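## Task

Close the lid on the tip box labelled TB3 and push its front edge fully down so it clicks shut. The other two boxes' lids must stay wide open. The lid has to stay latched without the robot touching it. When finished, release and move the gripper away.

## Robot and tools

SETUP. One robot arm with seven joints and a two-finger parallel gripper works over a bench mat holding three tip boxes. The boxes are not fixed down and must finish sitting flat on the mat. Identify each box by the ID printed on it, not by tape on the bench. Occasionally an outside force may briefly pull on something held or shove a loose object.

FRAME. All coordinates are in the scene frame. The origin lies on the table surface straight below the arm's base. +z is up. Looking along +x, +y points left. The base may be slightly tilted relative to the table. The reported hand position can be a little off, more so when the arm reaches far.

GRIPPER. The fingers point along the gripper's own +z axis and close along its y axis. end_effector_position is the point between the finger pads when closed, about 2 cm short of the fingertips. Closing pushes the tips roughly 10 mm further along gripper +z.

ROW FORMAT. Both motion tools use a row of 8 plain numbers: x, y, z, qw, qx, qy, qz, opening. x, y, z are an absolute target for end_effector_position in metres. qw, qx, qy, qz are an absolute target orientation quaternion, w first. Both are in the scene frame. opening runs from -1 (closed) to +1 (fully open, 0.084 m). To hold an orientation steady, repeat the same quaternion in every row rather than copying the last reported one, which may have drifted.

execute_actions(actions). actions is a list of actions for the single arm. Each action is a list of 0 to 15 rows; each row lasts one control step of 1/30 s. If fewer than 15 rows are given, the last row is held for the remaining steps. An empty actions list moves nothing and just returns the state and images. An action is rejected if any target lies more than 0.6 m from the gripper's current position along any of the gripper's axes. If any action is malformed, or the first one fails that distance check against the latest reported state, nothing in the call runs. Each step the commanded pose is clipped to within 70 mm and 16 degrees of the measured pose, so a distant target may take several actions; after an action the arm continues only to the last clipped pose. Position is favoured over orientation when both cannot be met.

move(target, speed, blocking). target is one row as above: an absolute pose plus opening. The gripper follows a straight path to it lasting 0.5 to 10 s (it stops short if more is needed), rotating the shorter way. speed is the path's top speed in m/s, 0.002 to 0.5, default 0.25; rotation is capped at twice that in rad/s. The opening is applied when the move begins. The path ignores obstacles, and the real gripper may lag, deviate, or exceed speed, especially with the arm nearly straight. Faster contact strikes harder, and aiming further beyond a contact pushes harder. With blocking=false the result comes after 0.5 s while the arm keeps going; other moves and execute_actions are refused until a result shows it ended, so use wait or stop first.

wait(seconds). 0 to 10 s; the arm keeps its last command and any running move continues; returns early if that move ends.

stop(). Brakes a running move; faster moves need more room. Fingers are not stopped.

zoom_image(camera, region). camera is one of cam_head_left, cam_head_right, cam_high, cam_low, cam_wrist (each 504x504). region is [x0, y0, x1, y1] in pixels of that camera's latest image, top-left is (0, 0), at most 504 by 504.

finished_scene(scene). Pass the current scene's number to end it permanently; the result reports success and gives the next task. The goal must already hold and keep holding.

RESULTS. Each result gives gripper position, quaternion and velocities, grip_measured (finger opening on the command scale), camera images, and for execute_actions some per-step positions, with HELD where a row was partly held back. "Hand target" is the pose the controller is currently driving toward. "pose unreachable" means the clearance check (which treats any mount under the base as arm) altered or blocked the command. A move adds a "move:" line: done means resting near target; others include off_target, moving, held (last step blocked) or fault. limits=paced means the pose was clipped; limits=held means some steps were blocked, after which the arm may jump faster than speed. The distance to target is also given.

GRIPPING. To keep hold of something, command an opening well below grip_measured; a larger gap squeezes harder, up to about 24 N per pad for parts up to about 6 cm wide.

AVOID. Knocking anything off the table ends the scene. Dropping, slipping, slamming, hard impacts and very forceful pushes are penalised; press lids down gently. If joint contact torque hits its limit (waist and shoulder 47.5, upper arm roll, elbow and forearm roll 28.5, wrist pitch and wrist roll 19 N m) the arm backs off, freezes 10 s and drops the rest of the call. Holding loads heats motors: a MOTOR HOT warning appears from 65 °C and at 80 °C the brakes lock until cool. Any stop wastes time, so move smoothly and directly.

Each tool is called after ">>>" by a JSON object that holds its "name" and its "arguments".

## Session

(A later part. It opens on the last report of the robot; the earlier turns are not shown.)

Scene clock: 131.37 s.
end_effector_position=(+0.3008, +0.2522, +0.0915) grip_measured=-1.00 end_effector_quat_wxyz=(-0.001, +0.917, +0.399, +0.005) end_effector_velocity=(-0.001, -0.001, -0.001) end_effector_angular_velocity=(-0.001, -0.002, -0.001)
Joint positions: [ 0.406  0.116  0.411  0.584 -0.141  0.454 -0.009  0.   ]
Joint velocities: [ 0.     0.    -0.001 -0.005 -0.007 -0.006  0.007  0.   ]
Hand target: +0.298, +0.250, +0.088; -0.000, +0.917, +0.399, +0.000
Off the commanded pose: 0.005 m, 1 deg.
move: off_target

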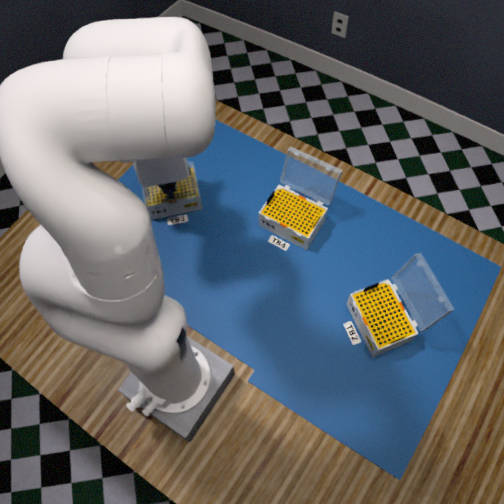

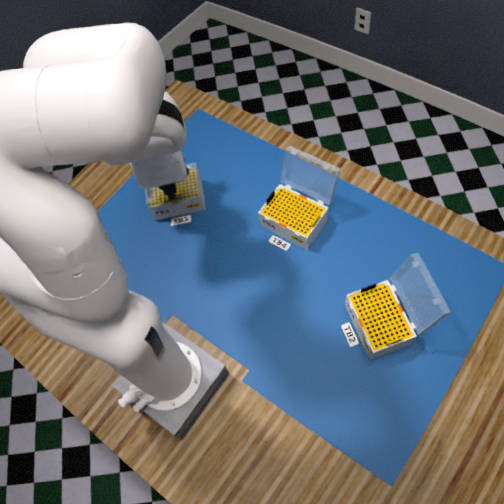

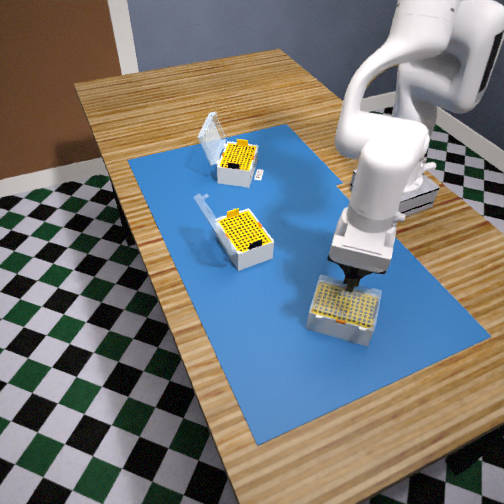

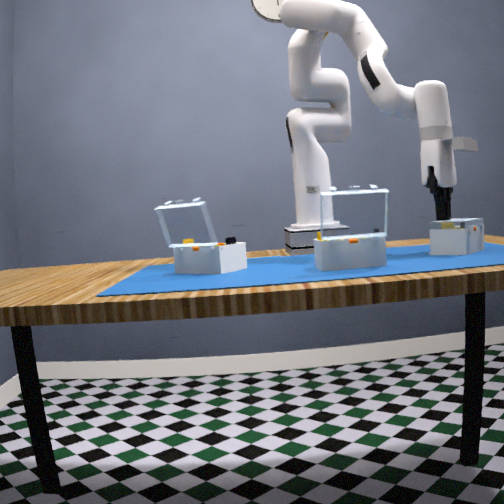

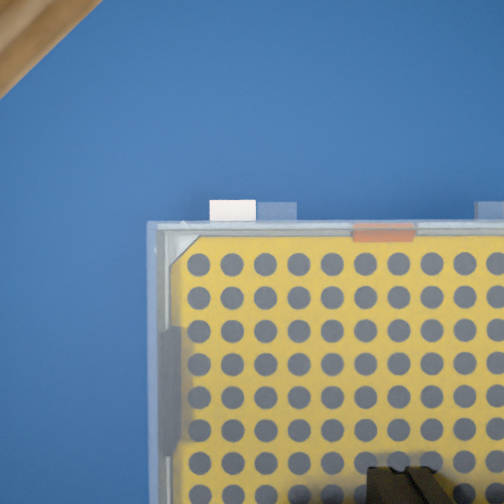

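>>> {"name": "move", "arguments": {"target": [0.25, 0.2, 0.2, 0, 0.917, 0.399, 0, -1], "speed": 0.1}}

>>> {"name": "zoom_image", "arguments": {"camera": "cam_head_right", "region": [110, 140, 250, 240]}}

>>> {"name": "zoom_image", "arguments": {"camera": "cam_low", "region": [404, 190, 504, 270]}}

>>> {"name": "zoom_image", "arguments": {"camera": "cam_high", "region": [280, 250, 420, 360]}}

Scene clock: 140.43 s.
end_effector_position=(+0.2505, +0.1993, +0.1990) grip_measured=-1.00 end_effector_quat_wxyz=(+0.001, +0.917, +0.398, -0.000) end_effector_velocity=(-0.001, -0.001, +0.002) end_effector_angular_velocity=(-0.000, -0.001, +0.001)
Joint positions: [ 0.453 -0.454  0.366  0.439  0.188  0.858 -0.284  0.   ]
Joint velocities: [ 0.001 -0.01  -0.003 -0.     0.     0.009 -0.002  0.   ]
Hand target: +0.250, +0.199, +0.199; +0.001, +0.917, +0.398, -0.000
Off the commanded pose: 0.001 m, 0 deg.
move: done

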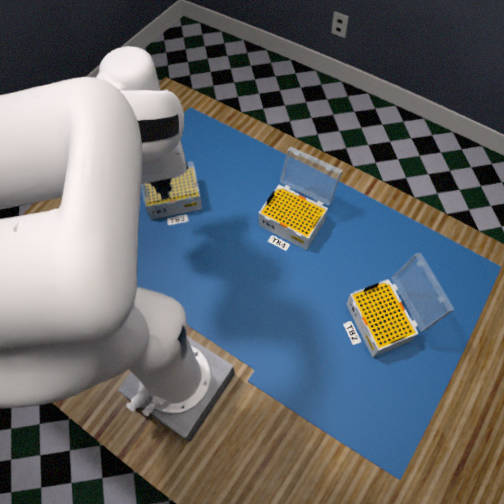

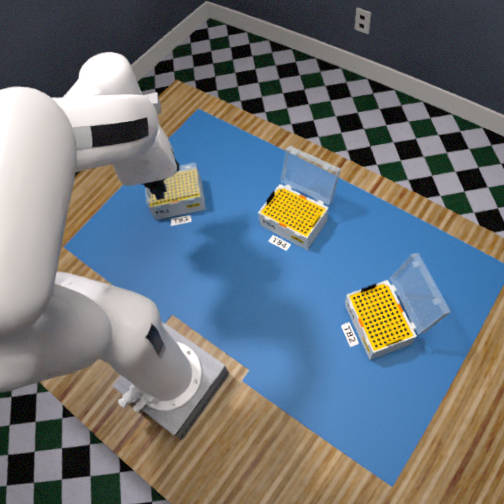

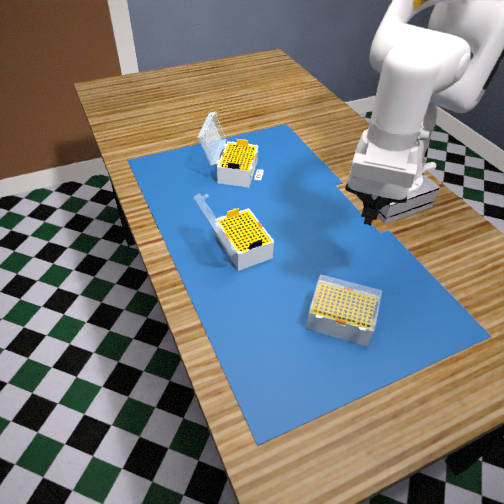

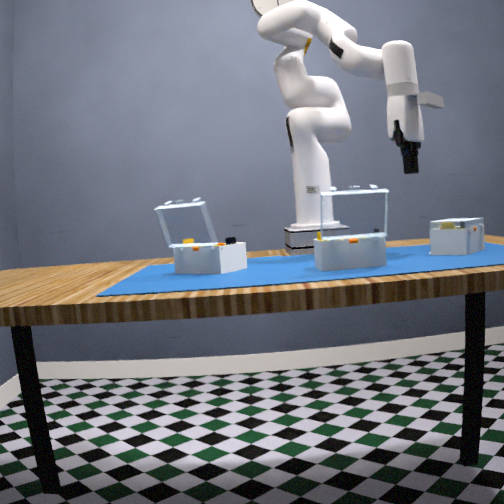

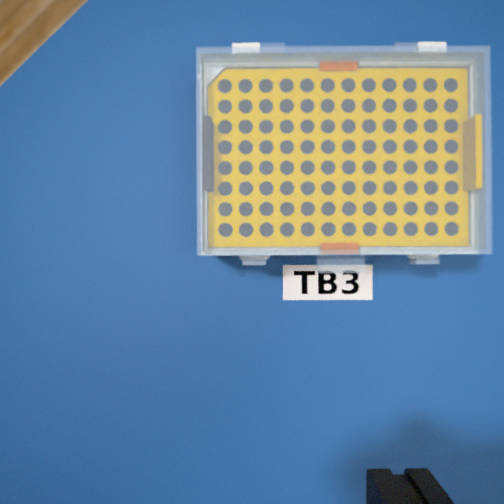

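Region (110, 140, 250, 240) of cam_head_right's 504x504 image, scaled by 3.600, with more detail than that image has; it fills the top 360 rows of this view, and the rest is white.

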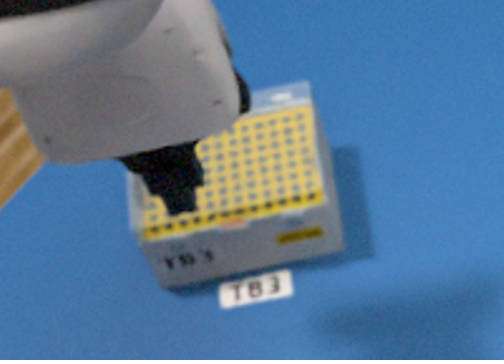

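Region (404, 190, 504, 270) of cam_low's 504x504 image, scaled by 5.040, with more detail than that image has; it fills the top 403 rows of this view, and the rest is white.

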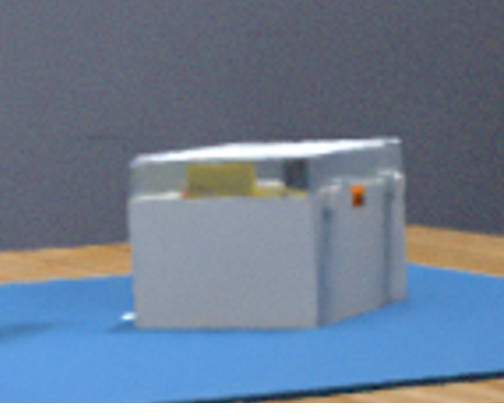

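Region (280, 250, 420, 360) of cam_high's 504x504 image, scaled by 3.600, with more detail than that image has; it fills the top 396 rows of this view, and the rest is white.

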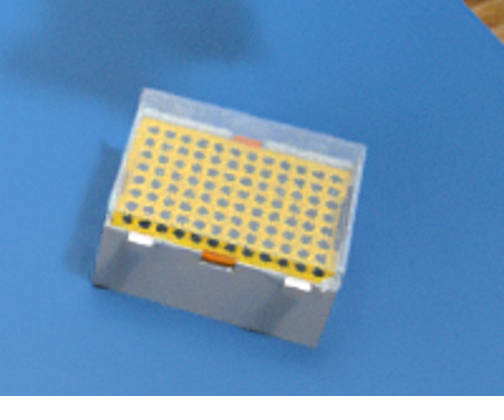

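>>> {"name": "move", "arguments": {"target": [0.294, 0.246, 0.105, 0, 0.917, 0.399, 0, -1], "speed": 0.1}}

>>> {"name": "execute_actions", "arguments": {"actions": [[[0.294,0.246,0.103,0,0.917,0.399,0,-1],[0.294,0.246,0.102,0,0.917,0.399,0,-1],[0.294,0.246,0.101,0,0.917,0.399,0,-1],[0.294,0.246,0.100,0,0.917,0.399,0,-1],[0.294,0.246,0.099,0,0.917,0.399,0,-1],[0.294,0.246,0.098,0,0.917,0.399,0,-1],[0.294,0.246,0.097,0,0.917,0.399,0,-1],[0.294,0.246,0.096,0,0.917,0.399,0,-1],[0.294,0.246,0.0955,0,0.917,0.399,0,-1],[0.294,0.246,0.095,0,0.917,0.399,0,-1],[0.294,0.246,0.0945,0,0.917,0.399,0,-1],[0.294,0.246,0.094,0,0.917,0.399,0,-1],[0.294,0.246,0.0935,0,0.917,0.399,0,-1],[0.294,0.246,0.093,0,0.917,0.399,0,-1],[0.294,0.246,0.0925,0,0.917,0.399,0,-1]],[[0.294,0.246,0.092,0,0.917,0.399,0,-1],[0.294,0.246,0.0915,0,0.917,0.399,0,-1],[0.294,0.246,0.091,0,0.917,0.399,0,-1],[0.294,0.246,0.0905,0,0.917,0.399,0,-1],[0.294,0.246,0.090,0,0.917,0.399,0,-1],[0.294,0.246,0.0895,0,0.917,0.399,0,-1],[0.294,0.246,0.089,0,0.917,0.399,0,-1],[0.294,0.246,0.0885,0,0.917,0.399,0,-1],[0.294,0.246,0.088,0,0.917,0.399,0,-1],[0.294,0.246,0.0875,0,0.917,0.399,0,-1],[0.294,0.246,0.087,0,0.917,0.399,0,-1],[0.294,0.246,0.0865,0,0.917,0.399,0,-1],[0.294,0.246,0.086,0,0.917,0.399,0,-1],[0.294,0.246,0.0855,0,0.917,0.399,0,-1],[0.294,0.246,0.085,0,0.917,0.399,0,-1]],[[0.294,0.246,0.084,0,0.917,0.399,0,-1]],[[0.294,0.246,0.084,0,0.917,0.399,0,-1]]]}}

Scene clock: 162.97 s.
end_effector_position=(+0.2935, +0.2466, +0.1058) grip_measured=-1.00 end_effector_quat_wxyz=(-0.001, +0.917, +0.400, +0.000) end_effector_velocity=(+0.001, +0.001, -0.002) end_effector_angular_velocity=(-0.003, -0.001, -0.000)
Joint positions: [ 0.39   0.044  0.437  0.561 -0.065  0.502 -0.066  0.   ]
Joint velocities: [ 0.001  0.012 -0.002  0.007 -0.017 -0.003  0.014  0.   ]
Hand target: +0.294, +0.247, +0.106; -0.001, +0.917, +0.400, +0.000
Off the commanded pose: 0.001 m, 0 deg.
move: done

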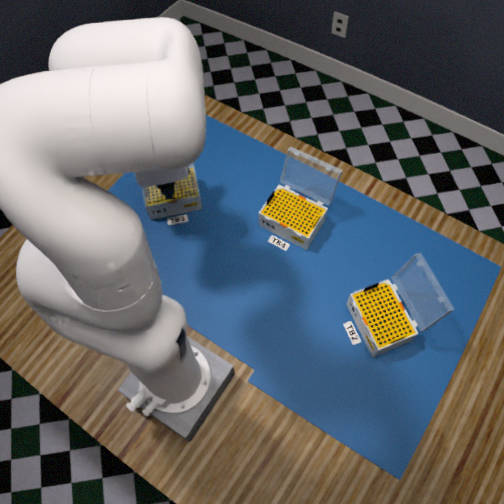

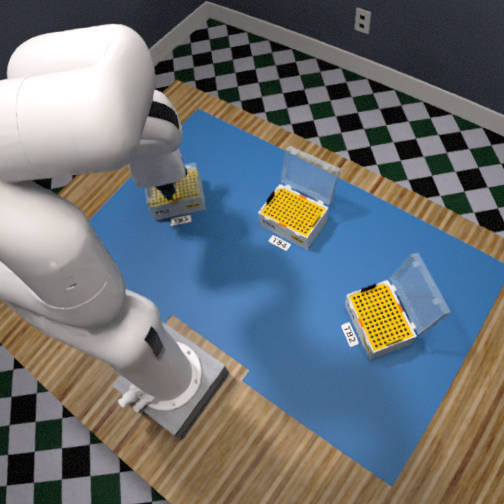

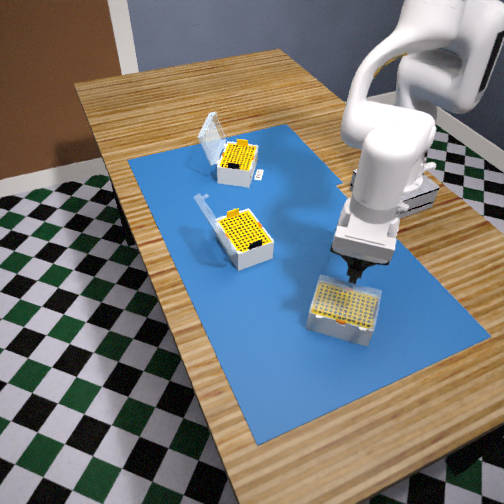

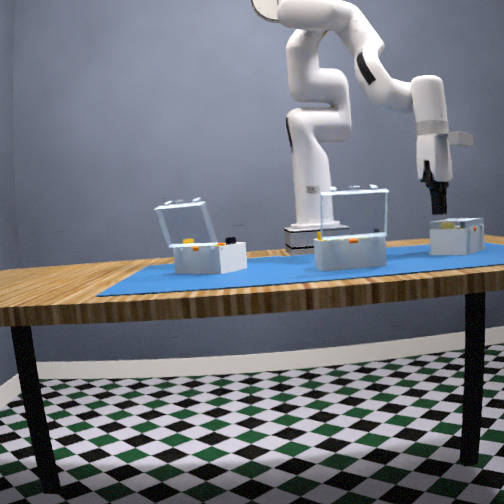

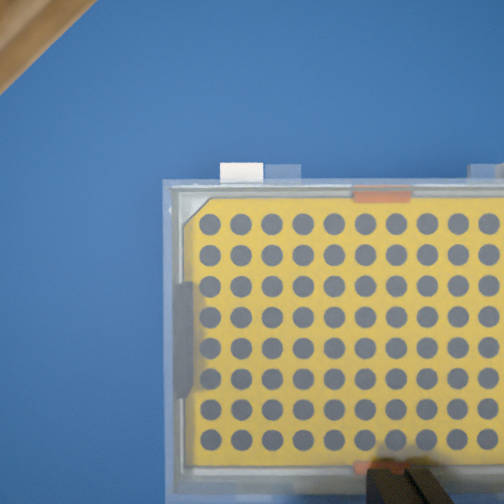

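Scene clock: 164.97 s.
end_effector_position=(+0.2991, +0.2490, +0.0906) grip_measured=-1.00 end_effector_quat_wxyz=(+0.000, +0.917, +0.399, +0.010) end_effector_velocity=(+0.000, -0.000, -0.000) end_effector_angular_velocity=(-0.000, +0.000, -0.001)
Joint positions: [ 0.395  0.106  0.419  0.564 -0.149  0.435 -0.005  0.   ]
Joint velocities: [ 0.     0.    -0.002 -0.    -0.    -0.     0.     0.   ]
Hand target: +0.294, +0.246, +0.084; -0.000, +0.917, +0.399, +0.000
Off the commanded pose: 0.009 m, 1 deg.
Step readings (end_effector_position; steps 1 to 15: 1st action; 16 to 30: 2nd action; 31 to 45: 3rd action; 46 to 60: 4th action):
0: (+0.2935, +0.2466, +0.1058)
1: (+0.2936, +0.2466, +0.1057)
2: (+0.2937, +0.2467, +0.1054)
4: (+0.2939, +0.2464, +0.1038)
8: (+0.2938, +0.2460, +0.0998)
15: (+0.2939, +0.2460, +0.0947)
16: (+0.2939, +0.2460, +0.0942)
17: (+0.2940, +0.2461, +0.0936)
19: (+0.2945, +0.2465, +0.0932)
23: (+0.2959, +0.2475, +0.0925)
30: (+0.2978, +0.2489, +0.0912)
31: (+0.2980, +0.2491, +0.0910)
32: (+0.2983, +0.2492, +0.0908)
34: (+0.2987, +0.2494, +0.0907)
38: (+0.2988, +0.2494, +0.0907)
45: (+0.2989, +0.2492, +0.0906)
46: (+0.2990, +0.2492, +0.0906)
47: (+0.2990, +0.2492, +0.0906)
49: (+0.2990, +0.2492, +0.0906)
53: (+0.2991, +0.2491, +0.0906)
60: end_effector_position above

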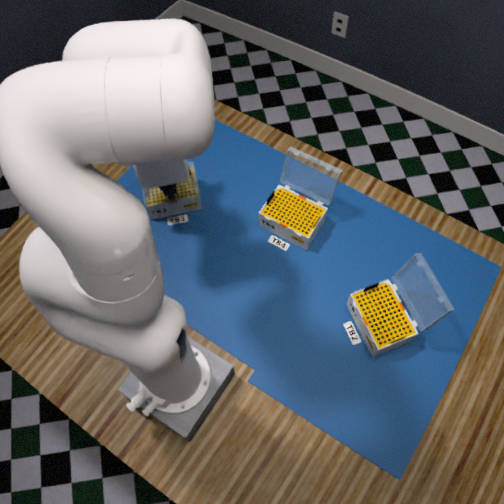

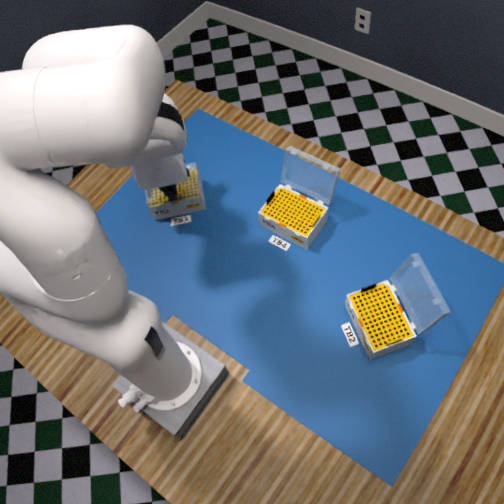

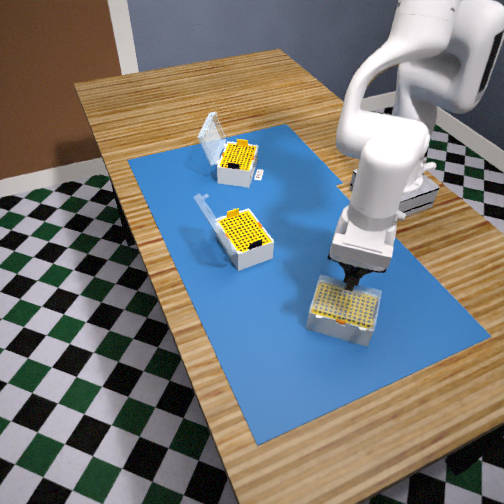

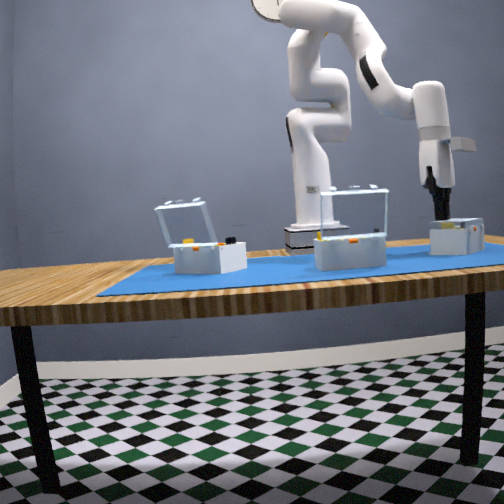

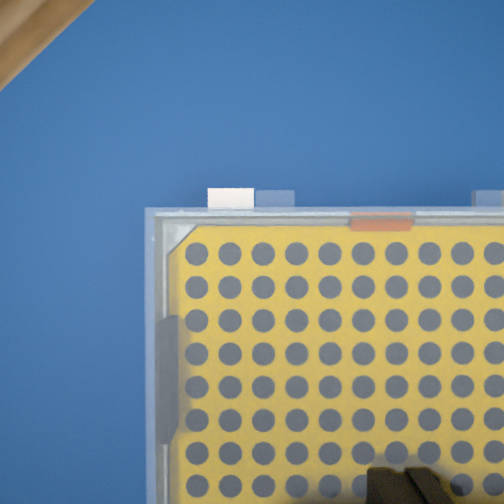

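>>> {"name": "move", "arguments": {"target": [0.27, 0.2, 0.2, 0, 0.917, 0.399, 0, -1], "speed": 0.15}}

>>> {"name": "finished_scene", "arguments": {"scene": 1}}

Scene clock: 170.50 s.
end_effector_position=(+0.2703, +0.1994, +0.1991) grip_measured=-1.00 end_effector_quat_wxyz=(+0.001, +0.917, +0.399, -0.000) end_effector_velocity=(-0.000, -0.001, +0.002) end_effector_angular_velocity=(+0.001, -0.001, +0.001)
Joint positions: [ 0.408 -0.391  0.37   0.488  0.166  0.843 -0.304  0.   ]
Joint velocities: [ 0.001 -0.009 -0.003  0.     0.001  0.008 -0.003  0.   ]
Hand target: +0.270, +0.199, +0.199; +0.001, +0.917, +0.398, -0.000
Off the commanded pose: 0.001 m, 0 deg.
move: done

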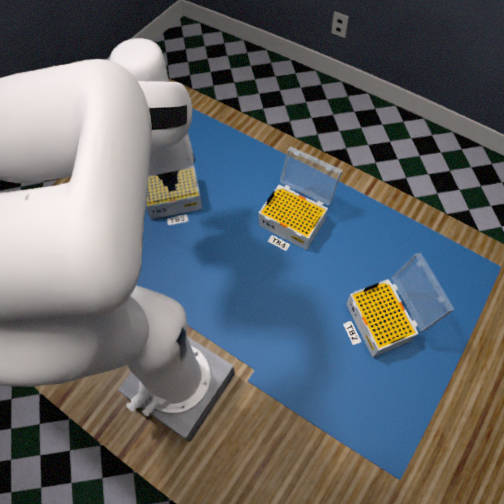

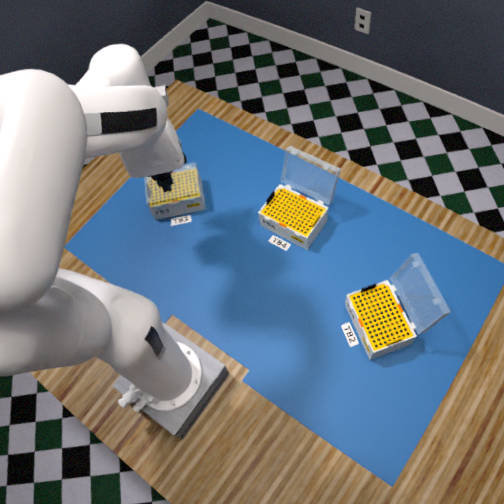

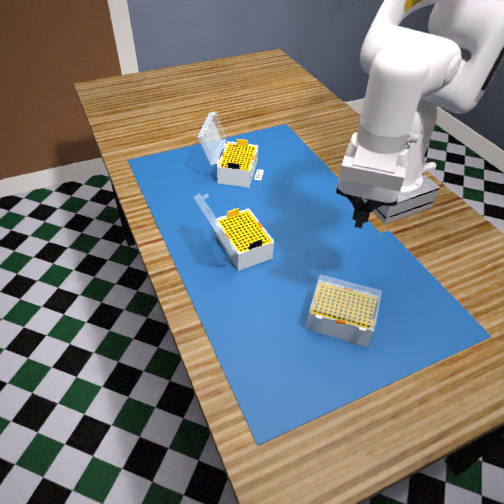

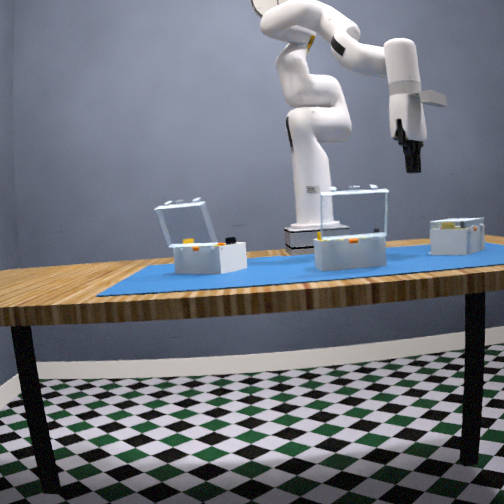

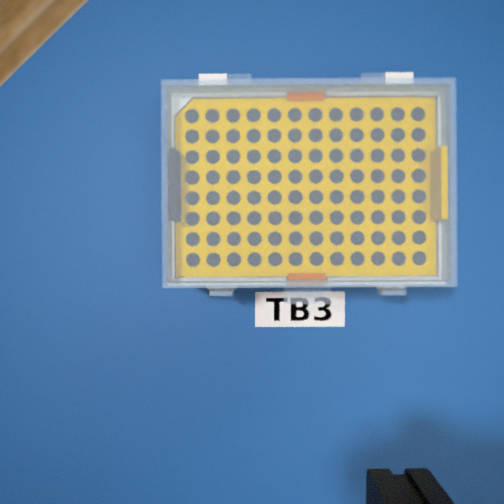

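The scene is finished: the task was done.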